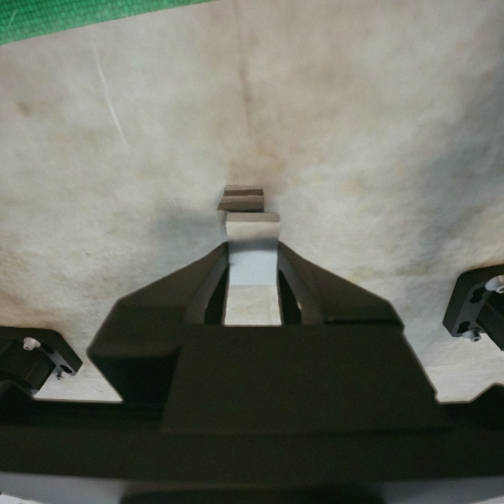

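>>> {"api": "execute_actions", "payload": {"actions": [{"rows": [
[-0.948,1.434,0.890,-1.006,-0.001,-1.002,-0.487, -0.017,1.028,0.369,-0.911,0.002,1.243,-0.485],
[-0.947,1.438,0.890,-1.006,-0.001,-1.009,-0.489, -0.017,1.028,0.367,-0.911,0.002,1.243,-0.485],
[-0.946,1.442,0.889,-1.006,-0.001,-1.016,-0.49, -0.017,1.028,0.366,-0.911,0.002,1.243,-0.485],
[-0.945,1.445,0.8875,-1.005,-0.001,-1.022,-0.49, -0.017,1.028,0.366,-0.911,0.002,1.243,-0.485],
[-0.945,1.445,0.8855,-1.0037,-0.001,-1.026,-0.49, -0.015,1.029,0.372,-0.914,0.002,1.243,-0.48],
[-0.945,1.445,0.883,-1.002,-0.001,-1.029,-0.49, -0.013,1.030,0.380,-0.917,0.002,1.243,-0.47],
[-0.945,1.445,0.8805,-0.9997,-0.001,-1.029,-0.49, -0.012,1.030,0.388,-0.919,0.002,1.243,-0.46],
[-0.945,1.445,0.878,-0.9974,-0.001,-1.029,-0.49, -0.011,1.030,0.395,-0.920,0.002,1.243,-0.445],
[-0.945,1.445,0.8755,-0.995,-0.001,-1.029,-0.49, -0.010,1.030,0.403,-0.921,0.002,1.243,-0.41],
[-0.945,1.445,0.873,-0.9927,-0.001,-1.029,-0.49, -0.010,1.029,0.411,-0.923,0.002,1.243,-0.35],
[-0.945,1.445,0.871,-0.9904,-0.001,-1.029,-0.49, -0.010,1.027,0.419,-0.925,0.002,1.243,-0.26],
[-0.945,1.445,0.869,-0.9885,-0.001,-1.029,-0.49, -0.010,1.0256,0.427,-0.927,0.002,1.243,-0.15],
[-0.945,1.445,0.867,-0.9866,-0.001,-1.029,-0.49, -0.010,1.0244,0.434,-0.9286,0.002,1.243,-0.03],
[-0.945,1.445,0.865,-0.9848,-0.001,-1.029,-0.49, -0.010,1.0226,0.440,-0.9305,0.002,1.243,0.08],
[-0.945,1.445,0.863,-0.983,-0.001,-1.029,-0.49, -0.010,1.0202,0.446,-0.9333,0.002,1.243,0.17]
], "steps": 15}], "pictures": false}}

>>> {"api": "execute_actions", "payload": {"actions": [{"rows": [
[-0.945,1.445,0.861,-0.981,-0.001,-1.029,-0.49, -0.010,1.0174,0.452,-0.9369,0.002,1.243,0.23],
[-0.945,1.445,0.859,-0.979,-0.001,-1.029,-0.49, -0.010,1.0144,0.457,-0.9411,0.002,1.243,0.25],
[-0.945,1.445,0.857,-0.977,-0.001,-1.029,-0.49, -0.010,1.0111,0.461,-0.9458,0.002,1.243,0.25],
[-0.945,1.445,0.855,-0.977,-0.001,-1.029,-0.49, -0.010,1.0079,0.464,-0.9508,0.002,1.243,0.25],
[-0.945,1.445,0.853,-0.977,-0.001,-1.029,-0.49, -0.010,1.0046,0.466,-0.9559,0.002,1.243,0.25],
[-0.945,1.445,0.851,-0.977,-0.001,-1.029,-0.49, -0.010,1.0016,0.468,-0.9609,0.002,1.243,0.25],
[-0.945,1.445,0.849,-0.977,-0.001,-1.029,-0.49, -0.010,0.9988,0.468,-0.9656,0.002,1.243,0.25],
[-0.945,1.445,0.847,-0.977,-0.001,-1.029,-0.49, -0.010,0.9964,0.468,-0.9698,0.002,1.243,0.25],
[-0.945,1.445,0.847,-0.977,-0.001,-1.029,-0.49, -0.010,0.9946,0.468,-0.9734,0.002,1.243,0.25],
[-0.945,1.445,0.847,-0.977,-0.001,-1.027,-0.49, -0.010,0.9934,0.455,-0.9762,0.002,1.243,0.25],
[-0.945,1.445,0.847,-0.977,-0.001,-1.024,-0.49, -0.010,0.993,0.440,-0.9781,0.002,1.243,0.25],
[-0.945,1.445,0.853,-0.980,-0.001,-1.021,-0.485, -0.010,0.993,0.425,-0.9787,0.002,1.243,0.25],
[-0.945,1.445,0.860,-0.983,-0.001,-1.018,-0.478, -0.010,0.993,0.412,-0.9787,0.002,1.243,0.25],
[-0.945,1.445,0.867,-0.986,-0.001,-1.018,-0.47, -0.010,0.993,0.403,-0.9787,0.002,1.243,0.25],
[-0.945,1.445,0.874,-0.988,-0.001,-1.018,-0.46, -0.010,0.993,0.398,-0.9787,0.002,1.243,0.25]
], "steps": 15}], "pictures": false}}

>>> {"api": "execute_actions", "payload": {"actions": [{"rows": [
[-0.945,1.445,0.878,-0.988,-0.001,-1.018,-0.445, -0.010,0.993,0.394,-0.9787,0.002,1.243,0.25],
[-0.945,1.445,0.881,-0.988,-0.001,-1.018,-0.41, -0.010,0.993,0.391,-0.9787,0.002,1.243,0.18],
[-0.945,1.443,0.883,-0.988,-0.001,-1.018,-0.35, -0.010,0.993,0.389,-0.9787,0.002,1.243,0.09],
[-0.945,1.441,0.885,-0.989,-0.001,-1.018,-0.26, -0.010,0.993,0.387,-0.9787,0.002,1.243,0],
[-0.945,1.439,0.885,-0.990,-0.001,-1.018,-0.15, -0.010,0.993,0.386,-0.9787,0.002,1.243,-0.09],
[-0.945,1.437,0.885,-0.991,-0.001,-1.018,-0.03, -0.010,0.993,0.3857,-0.9787,0.002,1.243,-0.17],
[-0.945,1.435,0.885,-0.992,-0.001,-1.018,0.08, -0.010,0.993,0.3857,-0.9787,0.002,1.243,-0.24],
[-0.945,1.433,0.885,-0.993,-0.001,-1.018,0.15, -0.010,0.994,0.3857,-0.9787,0.002,1.243,-0.29],
[-0.944,1.4325,0.885,-0.994,-0.001,-1.018,0.2, -0.010,0.995,0.3857,-0.9787,0.002,1.243,-0.33],
[-0.943,1.4308,0.885,-0.995,-0.001,-1.018,0.2, -0.010,0.996,0.3857,-0.9787,0.002,1.243,-0.36],
[-0.942,1.4282,0.885,-0.995,-0.001,-1.018,0.2, -0.010,0.997,0.392,-0.9787,0.002,1.243,-0.385],
[-0.941,1.4246,0.885,-0.9954,-0.001,-1.018,0.2, -0.010,0.998,0.398,-0.9787,0.002,1.243,-0.405],
[-0.940,1.4201,0.885,-0.9965,-0.001,-1.018,0.2, -0.010,0.999,0.404,-0.9787,0.002,1.243,-0.422],
[-0.939,1.4148,0.885,-0.9984,-0.001,-1.018,0.2, -0.010,1.000,0.410,-0.9787,0.002,1.243,-0.437],
[-0.938,1.4086,0.885,-1.0009,-0.001,-1.018,0.2, -0.010,1.000,0.416,-0.9787,0.002,1.243,-0.450]
], "steps": 15}], "pictures": false}}

>>> {"api": "execute_actions", "payload": {"actions": [{"rows": [
[-0.937,1.4018,0.885,-1.0040,-0.001,-1.018,0.2, -0.010,1.001,0.422,-0.9787,0.002,1.243,-0.461],
[-0.937,1.3943,0.885,-1.0078,-0.001,-1.018,0.2, -0.010,1.001,0.428,-0.9787,0.002,1.243,-0.471],
[-0.936,1.3861,0.885,-1.0121,-0.001,-1.018,0.2, -0.010,1.002,0.434,-0.9787,0.002,1.243,-0.480],
[-0.936,1.3774,0.885,-1.0168,-0.001,-1.018,0.2, -0.010,1.002,0.439,-0.9787,0.002,1.243,-0.488],
[-0.935,1.3682,0.885,-1.0221,-0.001,-1.018,0.2, -0.010,1.002,0.444,-0.9787,0.002,1.243,-0.495],
[-0.9338,1.3585,0.885,-1.0278,-0.001,-1.018,0.2, -0.010,1.002,0.448,-0.9787,0.002,1.243,-0.495],
[-0.9303,1.3485,0.885,-1.0339,-0.001,-1.018,0.2, -0.010,1.002,0.452,-0.9787,0.002,1.243,-0.495],
[-0.9245,1.3381,0.885,-1.0404,-0.001,-1.018,0.2, -0.009,1.002,0.4556,-0.9787,0.002,1.243,-0.495],
[-0.9166,1.3274,0.885,-1.0471,-0.001,-1.018,0.2, -0.008,1.002,0.4573,-0.9793,0.002,1.243,-0.495],
[-0.9067,1.3165,0.885,-1.0542,-0.001,-1.018,0.2, -0.007,1.002,0.4600,-0.9809,0.002,1.243,-0.495],
[-0.8949,1.3054,0.885,-1.0614,-0.001,-1.018,0.2, -0.006,1.002,0.4638,-0.9836,0.002,1.243,-0.495],
[-0.8814,1.2943,0.885,-1.0689,-0.001,-1.018,0.2, -0.005,1.003,0.4685,-0.9873,0.002,1.243,-0.495],
[-0.8661,1.2830,0.885,-1.0765,-0.001,-1.018,0.2, -0.004,1.004,0.4740,-0.9919,0.002,1.243,-0.495],
[-0.8494,1.2718,0.885,-1.0843,-0.001,-1.018,0.2, -0.003,1.005,0.4804,-0.9973,0.002,1.243,-0.495],
[-0.8311,1.2606,0.885,-1.0921,-0.001,-1.018,0.2, -0.002,1.006,0.4876,-1.0035,0.002,1.243,-0.495]
], "steps": 15}], "pictures": false}}

>>> {"api": "execute_actions", "payload": {"actions": [{"rows": [
[-0.8115,1.2495,0.885,-1.1000,-0.001,-1.018,0.2, -0.0008,1.007,0.4954,-1.0105,0.002,1.243,-0.495],
[-0.7907,1.2386,0.885,-1.1079,-0.001,-1.018,0.2, 0.0027,1.008,0.5039,-1.0182,0.002,1.243,-0.495],
[-0.7689,1.2279,0.885,-1.1157,-0.001,-1.018,0.2, 0.0083,1.009,0.5130,-1.0265,0.002,1.243,-0.495],
[-0.7460,1.2175,0.885,-1.1235,-0.001,-1.018,0.2, 0.0160,1.010,0.5226,-1.0354,0.002,1.243,-0.495],
[-0.7222,1.2075,0.885,-1.1311,-0.001,-1.018,0.2, 0.0257,1.0103,0.5327,-1.0445,0.002,1.243,-0.495],
[-0.6976,1.1978,0.885,-1.1386,-0.001,-1.018,0.2, 0.0373,1.0110,0.5432,-1.0536,0.002,1.243,-0.495],
[-0.6723,1.1886,0.885,-1.1458,-0.001,-1.018,0.2, 0.0508,1.0123,0.5540,-1.0626,0.002,1.241,-0.495],
[-0.6466,1.1799,0.885,-1.1529,-0.001,-1.018,0.2, 0.0659,1.0140,0.5652,-1.0716,0.002,1.239,-0.495],
[-0.6203,1.1717,0.885,-1.1596,-0.001,-1.018,0.2, 0.0826,1.0161,0.5765,-1.0803,0.002,1.237,-0.495],
[-0.5937,1.1642,0.885,-1.1661,-0.001,-1.018,0.2, 0.1010,1.0187,0.5881,-1.0889,0.002,1.235,-0.495],
[-0.5669,1.1574,0.885,-1.1722,-0.001,-1.018,0.2, 0.1207,1.0216,0.5998,-1.0973,0.002,1.233,-0.495],
[-0.5400,1.1512,0.885,-1.1779,-0.001,-1.018,0.2, 0.1417,1.0250,0.6115,-1.1053,0.002,1.231,-0.495],
[-0.5131,1.1459,0.885,-1.1832,-0.001,-1.018,0.2, 0.1639,1.0286,0.6232,-1.1132,0.002,1.229,-0.495],
[-0.4863,1.1414,0.885,-1.1879,-0.001,-1.018,0.2, 0.1874,1.0327,0.6349,-1.1207,0.002,1.227,-0.495],
[-0.4597,1.1378,0.885,-1.1922,-0.001,-1.018,0.2, 0.2118,1.0370,0.6465,-1.1278,0.002,1.225,-0.495]
], "steps": 15}], "pictures": false}}

>>> {"api": "execute_actions", "payload": {"actions": [{"rows": [
[-0.4334,1.1352,0.885,-1.1960,-0.001,-1.018,0.2, 0.2373,1.0417,0.6578,-1.1344,0.002,1.223,-0.495],
[-0.4077,1.1335,0.885,-1.1991,-0.001,-1.018,0.2, 0.2635,1.0465,0.6690,-1.1407,0.002,1.221,-0.495],
[-0.3824,1.133,0.885,-1.2016,-0.001,-1.018,0.2, 0.2905,1.0517,0.6798,-1.1465,0.002,1.219,-0.495],
[-0.3578,1.133,0.885,-1.2035,-0.001,-1.018,0.2, 0.3183,1.0571,0.6903,-1.1517,0.002,1.217,-0.495],
[-0.3340,1.133,0.885,-1.2046,-0.001,-1.018,0.2, 0.3465,1.0627,0.7004,-1.1564,0.002,1.215,-0.495],
[-0.3111,1.133,0.885,-1.205,-0.001,-1.018,0.2, 0.3752,1.0685,0.7100,-1.1605,0.002,1.213,-0.495],
[-0.2893,1.133,0.885,-1.205,-0.001,-1.018,0.2, 0.4043,1.0744,0.7191,-1.1640,0.002,1.211,-0.495],
[-0.2685,1.133,0.885,-1.205,-0.001,-1.018,0.2, 0.4337,1.0805,0.7276,-1.166,0.002,1.209,-0.495],
[-0.2489,1.133,0.885,-1.205,-0.001,-1.018,0.2, 0.4633,1.0867,0.7354,-1.166,0.002,1.209,-0.495],
[-0.2306,1.133,0.885,-1.205,-0.001,-1.018,0.2, 0.4930,1.0931,0.7426,-1.165,0.002,1.209,-0.495],
[-0.2139,1.133,0.885,-1.205,-0.001,-1.018,0.2, 0.5227,1.0995,0.7490,-1.162,0.002,1.209,-0.495],
[-0.1986,1.133,0.885,-1.205,-0.001,-1.018,0.2, 0.5523,1.1059,0.7545,-1.159,0.002,1.209,-0.495],
[-0.1851,1.133,0.885,-1.205,-0.001,-1.018,0.2, 0.5817,1.1125,0.7592,-1.155,0.002,1.209,-0.495],
[-0.1733,1.133,0.885,-1.205,-0.001,-1.018,0.2, 0.6108,1.1190,0.7630,-1.151,0.002,1.209,-0.495],
[-0.1634,1.133,0.885,-1.205,-0.001,-1.018,0.2, 0.6395,1.1255,0.7657,-1.1465,0.002,1.209,-0.495]
], "steps": 15}], "pictures": false}}

>>> {"api": "execute_actions", "payload": {"actions": [{"rows": [
[-0.1555,1.133,0.885,-1.205,-0.001,-1.018,0.2, 0.6677,1.1321,0.7674,-1.1422,0.002,1.209,-0.495],
[-0.1497,1.133,0.885,-1.205,-0.001,-1.018,0.2, 0.6955,1.1385,0.768,-1.1374,0.002,1.209,-0.495],
[-0.1462,1.133,0.885,-1.205,-0.001,-1.018,0.2, 0.7225,1.1449,0.768,-1.1316,0.002,1.209,-0.495],
[-0.145,1.134,0.885,-1.205,-0.001,-1.018,0.2, 0.7487,1.1513,0.768,-1.1253,0.002,1.209,-0.495],
[-0.145,1.136,0.885,-1.205,-0.001,-1.018,0.2, 0.7742,1.1575,0.768,-1.1192,0.002,1.209,-0.495],
[-0.145,1.138,0.885,-1.205,-0.001,-1.018,0.2, 0.7986,1.1636,0.768,-1.1131,0.002,1.209,-0.495],
[-0.145,1.140,0.885,-1.205,-0.001,-1.018,0.2, 0.8221,1.1695,0.768,-1.1072,0.002,1.209,-0.495],
[-0.145,1.142,0.885,-1.205,-0.001,-1.018,0.2, 0.8443,1.1753,0.763,-1.1015,0.002,1.209,-0.495],
[-0.145,1.144,0.885,-1.205,-0.001,-1.018,0.2, 0.8653,1.1809,0.758,-1.0959,0.002,1.209,-0.495],
[-0.145,1.146,0.885,-1.205,-0.001,-1.018,0.2, 0.8850,1.1863,0.753,-1.0905,0.002,1.209,-0.495],
[-0.145,1.148,0.885,-1.205,-0.001,-1.018,0.2, 0.9034,1.1915,0.748,-1.0854,0.002,1.209,-0.495],
[-0.145,1.150,0.885,-1.205,-0.001,-1.018,0.2, 0.9201,1.1963,0.743,-1.0806,0.002,1.209,-0.495],
[-0.145,1.150,0.885,-1.205,-0.001,-1.018,0.2, 0.9352,1.2010,0.738,-1.0759,0.002,1.209,-0.495],
[-0.145,1.150,0.885,-1.205,-0.001,-1.018,0.2, 0.9487,1.2053,0.733,-1.0716,0.002,1.209,-0.495],
[-0.145,1.150,0.885,-1.205,-0.001,-1.018,0.2, 0.9603,1.2094,0.728,-1.0676,0.002,1.209,-0.495]
], "steps": 15}], "pictures": false}}

>>> {"api": "execute_actions", "payload": {"actions": [{"rows": [
[-0.147,1.150,0.883,-1.203,-0.001,-1.018,0.2, 0.9700,1.2130,0.723,-1.0640,0.002,1.209,-0.495],
[-0.149,1.150,0.881,-1.201,-0.001,-1.018,0.2, 0.9777,1.2164,0.718,-1.0606,0.002,1.209,-0.495],
[-0.150,1.150,0.879,-1.199,-0.001,-1.018,0.2, 0.9833,1.2193,0.715,-1.0577,0.002,1.209,-0.495],
[-0.150,1.150,0.877,-1.199,-0.001,-1.018,0.2, 0.9868,1.2219,0.715,-1.0552,0.002,1.209,-0.495],
[-0.150,1.150,0.875,-1.199,-0.001,-1.018,0.2, 0.988,1.2240,0.715,-1.0530,0.002,1.209,-0.495],
[-0.150,1.150,0.875,-1.199,-0.001,-1.018,0.2, 0.988,1.2257,0.715,-1.0514,0.002,1.209,-0.495],
[-0.150,1.150,0.875,-1.199,-0.001,-1.018,0.2, 0.988,1.2270,0.715,-1.0501,0.002,1.209,-0.495],
[-0.150,1.150,0.875,-1.199,-0.001,-1.018,0.2, 0.988,1.2277,0.715,-1.0494,0.002,1.209,-0.495],
[-0.150,1.150,0.875,-1.199,-0.001,-1.018,0.2, 0.988,1.228,0.715,-1.0491,0.002,1.209,-0.495]
], "steps": 15}]}}

>>> {"api": "zoom_image", "payload": {"camera": "cam_left_wrist", "region": [210, 165, 300, 255]}}

>>> {"api": "zoom_image", "payload": {"camera": "cam_low", "region": [315, 135, 379, 199]}}

Scene clock: 329.17 s of 7120.00 s.
left_arm: end_effector_position=(+0.1422, +0.0077, +0.0570) grip_measured=-0.461 end_effector_quat_wxyz=(-0.003, +0.035, +0.999, +0.006) | right_arm: end_effector_position=(+0.2150, -0.2169, +0.0137) grip_measured=+0.121 end_effector_quat_wxyz=(+0.000, +0.518, +0.856, -0.001)
Joint positions: left_arm=[-0.942  1.455  0.867 -0.998 -0.001 -1.015  0.025] | right_arm=[-0.009  1.034  0.384 -0.921  0.001  1.24   0.053]
Joint velocities: left_arm=[ 0.005  0.005 -0.061  0.051 -0.022  0.022  0.   ] | right_arm=[-0.005 -0.034  0.042 -0.051  0.051 -0.022  0.095]
Joint torques (N m, as the arm reports them, + toward a larger angle): left_arm=[-0.19 -9.08  6.88  0.11 -0.09 -0.14] | right_arm=[ 0.13 -2.51 10.84 -0.08  0.05  0.09]
Steps of this call (steps 1 to 15: the robot went on to your last target; steps 16 to 90: nothing new was sent; then 81.67 s passed at rest; steps 91 to 105: all 15 steps of this action). Readings (joint positions):
91: left_arm=[-0.942 1.455 0.890 -1.017 -0.001 -0.985] | right_arm=[-0.009 1.034 0.382 -0.920 0.001 1.240]
92: left_arm=[-0.942 1.455 0.890 -1.017 -0.001 -0.987] | right_arm=[-0.009 1.034 0.382 -0.920 0.001 1.240]
94: left_arm=[-0.942 1.455 0.890 -1.017 -0.001 -0.994] | right_arm=[-0.009 1.034 0.382 -0.920 0.001 1.240]
98: left_arm=[-0.942 1.455 0.886 -1.011 -0.001 -1.007] | right_arm=[-0.009 1.034 0.382 -0.920 0.001 1.240]
105: the state above

Scene clock: 329.67 s of 7120.00 s.
left_arm: end_effector_position=(+0.1412, +0.0096, +0.0538) grip_measured=-0.453 end_effector_quat_wxyz=(-0.003, +0.034, +0.999, +0.006) | right_arm: end_effector_position=(+0.2239, -0.2155, +0.0308) grip_measured=+0.248 end_effector_quat_wxyz=(+0.009, +0.518, +0.855, +0.007)
Joint positions: left_arm=[-0.942  1.455  0.857 -0.988 -0.001 -1.016  0.026] | right_arm=[-0.009  1.     0.42  -0.969  0.001  1.24   0.059]
Joint velocities: left_arm=[-0.015 -0.005 -0.022 -0.012  0.051  0.007  0.003] | right_arm=[ 0.005  0.005 -0.012  0.022 -0.007  0.037  0.   ]
Joint torques (N m, as the arm reports them, + toward a larger angle): left_arm=[ 0.12 -9.07  8.05 -0.3  -0.09 -0.03] | right_arm=[ 0.   -1.66  5.79 -0.12  0.06  0.09]
Steps of this call (steps 1 to 15: all 15 steps of this action). Readings (joint positions):
1: left_arm=[-0.942 1.455 0.865 -0.996 -0.001 -1.015] | right_arm=[-0.009 1.033 0.386 -0.924 0.001 1.240]
2: left_arm=[-0.942 1.455 0.863 -0.994 -0.001 -1.015] | right_arm=[-0.009 1.032 0.390 -0.927 0.001 1.240]
4: left_arm=[-0.942 1.455 0.860 -0.990 -0.001 -1.016] | right_arm=[-0.009 1.027 0.400 -0.934 0.001 1.240]
8: left_arm=[-0.942 1.455 0.858 -0.988 -0.001 -1.016] | right_arm=[-0.009 1.011 0.419 -0.951 0.001 1.240]
15: the state above

Scene clock: 330.17 s of 7120.00 s.
left_arm: end_effector_position=(+0.1413, +0.0094, +0.0563) grip_measured=+0.198 end_effector_quat_wxyz=(-0.002, +0.034, +0.999, +0.004) | right_arm: end_effector_position=(+0.2140, -0.2170, +0.0241) grip_measured=-0.442 end_effector_quat_wxyz=(+0.000, +0.518, +0.856, -0.001)
Joint positions: left_arm=[-0.942  1.448  0.857 -0.989 -0.001 -1.016  0.056] | right_arm=[-0.009  1.     0.399 -0.97   0.001  1.24   0.026]
Joint velocities: left_arm=[-0.005 -0.122 -0.007 -0.022  0.022  0.037 -0.001] | right_arm=[ 0.005 -0.005 -0.002 -0.002  0.022  0.007 -0.013]
Joint torques (N m, as the arm reports them, + toward a larger angle): left_arm=[  0.49 -10.86   8.93  -0.68  -0.07  -0.03] | right_arm=[-0.1  -0.85  8.11  0.12  0.1   0.07]
Steps of this call (steps 1 to 15: all 15 steps of this action). Readings (joint positions):
1: left_arm=[-0.942 1.455 0.857 -0.988 -0.001 -1.016] | right_arm=[-0.009 1.000 0.418 -0.969 0.001 1.240]
2: left_arm=[-0.942 1.455 0.857 -0.988 -0.001 -1.016] | right_arm=[-0.009 1.000 0.416 -0.969 0.001 1.240]
4: left_arm=[-0.942 1.455 0.857 -0.988 -0.001 -1.016] | right_arm=[-0.009 1.000 0.409 -0.969 0.001 1.240]
8: left_arm=[-0.942 1.455 0.857 -0.988 -0.001 -1.016] | right_arm=[-0.009 1.000 0.399 -0.970 0.001 1.240]
15: the state above

Scene clock: 330.67 s of 7120.00 s.
left_arm: end_effector_position=(+0.1530, +0.0298, +0.1042) grip_measured=+0.198 end_effector_quat_wxyz=(+0.016, +0.005, +1.000, -0.025) | right_arm: end_effector_position=(+0.2148, -0.2169, +0.0273) grip_measured=-0.463 end_effector_quat_wxyz=(-0.002, +0.518, +0.856, -0.002)
Joint positions: left_arm=[-0.885  1.301  0.857 -1.068 -0.001 -1.016  0.056] | right_arm=[-0.009  1.     0.409 -0.985  0.001  1.24   0.025]
Joint velocities: left_arm=[ 0.523 -0.327 -0.007 -0.232  0.007 -0.037  0.001] | right_arm=[-0.005 -0.005  0.12  -0.164 -0.022 -0.066  0.   ]
Joint torques (N m, as the arm reports them, + toward a larger angle): left_arm=[ 1.71 -8.66  9.45 -0.44 -0.07 -0.01] | right_arm=[ 0.71 -0.74 11.74  0.16  0.06  0.09]
Steps of this call (steps 1 to 15: all 15 steps of this action). Readings (joint positions):
1: left_arm=[-0.942 1.443 0.857 -0.991 -0.001 -1.016] | right_arm=[-0.009 1.000 0.399 -0.970 0.001 1.240]
2: left_arm=[-0.942 1.438 0.857 -0.993 -0.001 -1.016] | right_arm=[-0.009 1.000 0.399 -0.970 0.001 1.240]
4: left_arm=[-0.942 1.422 0.857 -1.000 -0.001 -1.016] | right_arm=[-0.009 1.000 0.399 -0.970 0.001 1.240]
8: left_arm=[-0.942 1.382 0.857 -1.020 -0.001 -1.016] | right_arm=[-0.009 1.000 0.399 -0.970 0.001 1.240]
15: the state above

Scene clock: 331.17 s of 7120.00 s.
left_arm: end_effector_position=(+0.2276, +0.1294, +0.1459) grip_measured=+0.198 end_effector_quat_wxyz=(+0.032, -0.178, +0.983, -0.034) | right_arm: end_effector_position=(+0.2425, -0.1743, +0.0748) grip_measured=-0.463 end_effector_quat_wxyz=(+0.005, +0.443, +0.896, +0.004)
Joint positions: left_arm=[-0.517  1.161  0.857 -1.173 -0.001 -1.016  0.056] | right_arm=[ 0.158  1.018  0.563 -1.103  0.001  1.238  0.025]
Joint velocities: left_arm=[ 0.796 -0.151 -0.002 -0.159 -0.037 -0.037  0.   ] | right_arm=[ 0.679  0.112  0.335 -0.227 -0.022 -0.007 -0.001]
Joint torques (N m, as the arm reports them, + toward a larger angle): left_arm=[ 0.9  -6.42  9.94 -0.36 -0.09 -0.01] | right_arm=[ 1.38 -1.57 11.67  0.07  0.08 -0.08]
Steps of this call (steps 1 to 15: all 15 steps of this action). Readings (joint positions):
1: left_arm=[-0.866 1.290 0.857 -1.075 -0.001 -1.016] | right_arm=[-0.009 1.000 0.414 -0.991 0.001 1.240]
2: left_arm=[-0.845 1.278 0.857 -1.083 -0.001 -1.016] | right_arm=[-0.009 1.000 0.421 -0.997 0.001 1.240]
4: left_arm=[-0.801 1.256 0.857 -1.099 -0.001 -1.016] | right_arm=[-0.007 1.000 0.438 -1.012 0.001 1.240]
8: left_arm=[-0.703 1.214 0.857 -1.129 -0.001 -1.016] | right_arm=[0.026 1.002 0.481 -1.045 0.001 1.240]
15: the state above

Scene clock: 331.67 s of 7120.00 s.
left_arm: end_effector_position=(+0.2717, +0.2227, +0.1491) grip_measured=+0.198 end_effector_quat_wxyz=(+0.033, -0.335, +0.941, -0.026) | right_arm: end_effector_position=(+0.2234, -0.0656, +0.1033) grip_measured=-0.463 end_effector_quat_wxyz=(+0.004, +0.236, +0.972, +0.005)
Joint positions: left_arm=[-0.191  1.148  0.857 -1.196 -0.001 -1.016  0.056] | right_arm=[ 0.581  1.102  0.699 -1.153  0.001  1.218  0.025]
Joint velocities: left_arm=[ 0.366 -0.015 -0.017 -0.017 -0.007 -0.051  0.001] | right_arm=[ 0.874  0.19   0.139 -0.007  0.007  0.022 -0.001]
Joint torques (N m, as the arm reports them, + toward a larger angle): left_arm=[ 0.49 -6.61  9.98 -0.36 -0.09 -0.02] | right_arm=[ 0.79 -2.54 11.66  0.42  0.06  0.  ]
Steps of this call (steps 1 to 15: all 15 steps of this action). Readings (joint positions):
1: left_arm=[-0.490 1.156 0.857 -1.178 -0.001 -1.016] | right_arm=[0.182 1.022 0.575 -1.110 0.001 1.236]
2: left_arm=[-0.463 1.153 0.857 -1.182 -0.001 -1.016] | right_arm=[0.207 1.027 0.586 -1.117 0.001 1.235]
4: left_arm=[-0.411 1.149 0.857 -1.189 -0.001 -1.016] | right_arm=[0.260 1.037 0.608 -1.130 0.001 1.232]
8: left_arm=[-0.315 1.148 0.857 -1.195 -0.001 -1.016] | right_arm=[0.373 1.059 0.649 -1.149 0.001 1.225]
15: the state above

Scene clock: 332.17 s of 7120.00 s.
left_arm: end_effector_position=(+0.2753, +0.2339, +0.1491) grip_measured=+0.198 end_effector_quat_wxyz=(+0.033, -0.352, +0.935, -0.025) | right_arm: end_effector_position=(+0.1573, +0.0062, +0.0838) grip_measured=-0.463 end_effector_quat_wxyz=(+0.001, +0.061, +0.998, +0.000)
Joint positions: left_arm=[-0.154  1.148  0.857 -1.196 -0.001 -1.016  0.056] | right_arm=[ 0.933  1.192  0.707 -1.085  0.001  1.217  0.025]
Joint velocities: left_arm=[-0.005  0.005 -0.007 -0.017  0.022 -0.022 -0.   ] | right_arm=[ 0.396  0.122 -0.007  0.125 -0.037 -0.007 -0.   ]
Joint torques (N m, as the arm reports them, + toward a larger angle): left_arm=[ 0.55 -5.46  9.98 -0.34 -0.08 -0.01] | right_arm=[ 0.5  -5.    8.78  0.43  0.09 -0.03]
Steps of this call (steps 1 to 15: all 15 steps of this action). Readings (joint positions):
1: left_arm=[-0.180 1.148 0.857 -1.196 -0.001 -1.016] | right_arm=[0.610 1.109 0.703 -1.152 0.001 1.218]
2: left_arm=[-0.170 1.148 0.857 -1.196 -0.001 -1.016] | right_arm=[0.639 1.115 0.705 -1.151 0.001 1.217]
4: left_arm=[-0.158 1.148 0.857 -1.196 -0.001 -1.016] | right_arm=[0.695 1.128 0.707 -1.143 0.001 1.217]
8: left_arm=[-0.154 1.148 0.857 -1.196 -0.001 -1.016] | right_arm=[0.798 1.154 0.707 -1.122 0.001 1.217]
15: the state above

Scene clock: 332.67 s of 7120.00 s.
left_arm: end_effector_position=(+0.2753, +0.2339, +0.1491) grip_measured=+0.198 end_effector_quat_wxyz=(+0.033, -0.352, +0.935, -0.025) | right_arm: end_effector_position=(+0.1468, +0.0170, +0.0770) grip_measured=-0.463 end_effector_quat_wxyz=(+0.001, +0.037, +0.999, +0.000)
Joint positions: left_arm=[-0.154  1.148  0.857 -1.196 -0.001 -1.016  0.056] | right_arm=[ 0.982  1.217  0.707 -1.059  0.001  1.216  0.025]
Joint velocities: left_arm=[ 0.015  0.015 -0.012 -0.017  0.022  0.007 -0.   ] | right_arm=[-0.005  0.005  0.012 -0.012  0.022  0.037 -0.   ]
Joint torques (N m, as the arm reports them, + toward a larger angle): left_arm=[ 0.4  -5.44  9.25 -0.24 -0.1  -0.02] | right_arm=[ 0.33 -4.32  7.91  0.6   0.06 -0.03]
Steps of this call (steps 1 to 15: all 15 steps of this action). Readings (joint positions):
1: left_arm=[-0.154 1.148 0.857 -1.196 -0.001 -1.016] | right_arm=[0.946 1.196 0.707 -1.082 0.001 1.216]
2: left_arm=[-0.154 1.148 0.857 -1.196 -0.001 -1.016] | right_arm=[0.957 1.200 0.707 -1.078 0.001 1.216]
4: left_arm=[-0.154 1.148 0.857 -1.196 -0.001 -1.016] | right_arm=[0.973 1.206 0.707 -1.071 0.001 1.216]
8: left_arm=[-0.154 1.148 0.857 -1.196 -0.001 -1.016] | right_arm=[0.982 1.215 0.707 -1.062 0.001 1.216]
15: the state above
camera_calibration (this result's frames):
cam_left_wrist: T_world_to_cam=[[0.649195, -0.757423, 0.069692, -0.0168708], [-0.655218, -0.510345, 0.556989, 0.223453], [-0.38631, -0.407258, -0.82759, 0.449406], [0, 0, 0, 1]] pos_world=[0.330973, 0.284284, 0.248639]
cam_right_wrist: T_world_to_cam=[[-0.0700957, -0.99754, -0.000249761, 0.029052], [-0.810985, 0.0568409, 0.5823, 0.0751471], [-0.580853, 0.0410193, -0.812974, 0.273085], [0, 0, 0, 1]] pos_world=[0.221602, 0.0135073, 0.17826]

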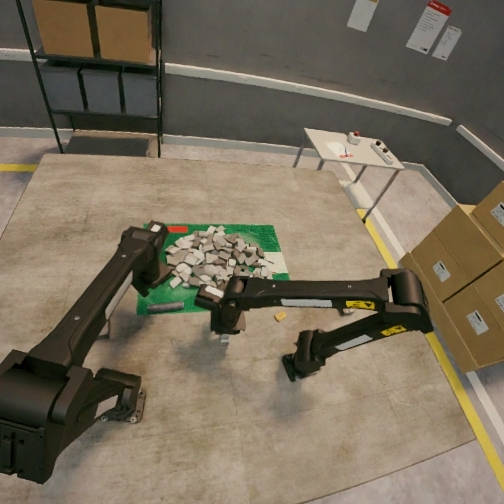

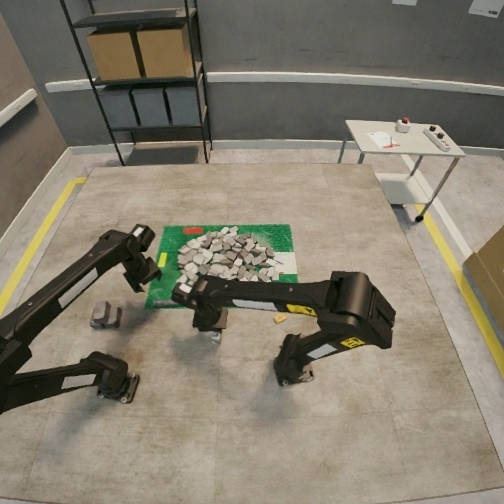

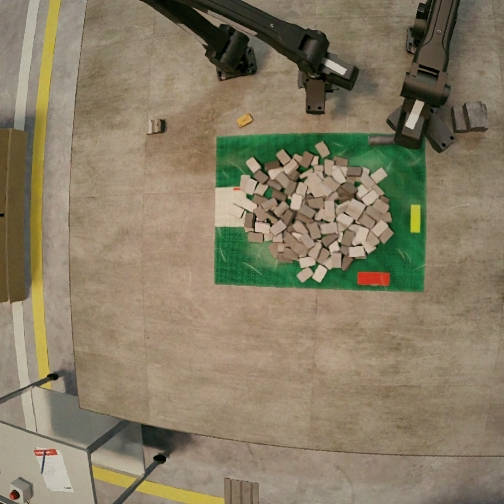

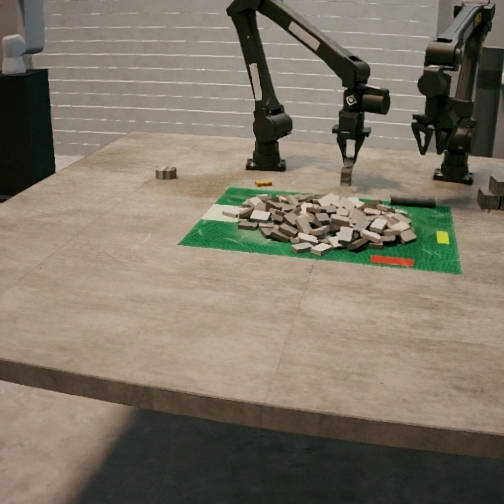

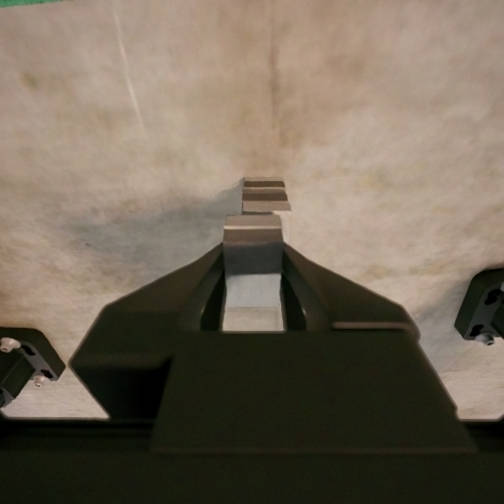

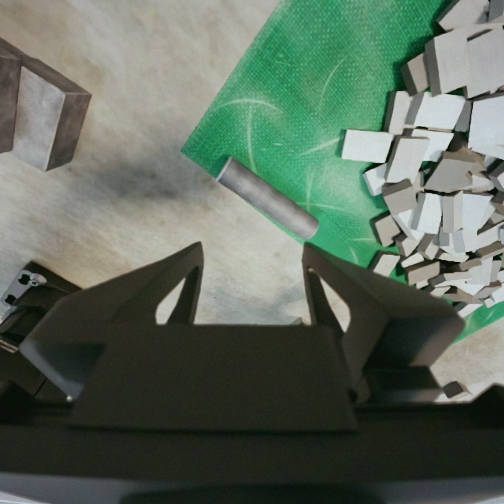

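Region (210, 165, 300, 255) of cam_left_wrist's 504x504 image, scaled by 5.600, with more detail than that image has.

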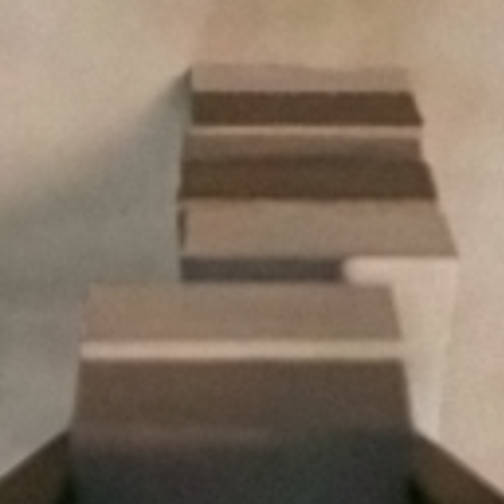

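Region (315, 135, 379, 199) of cam_low's 504x504 image, scaled by 7.875, with more detail than that image has.

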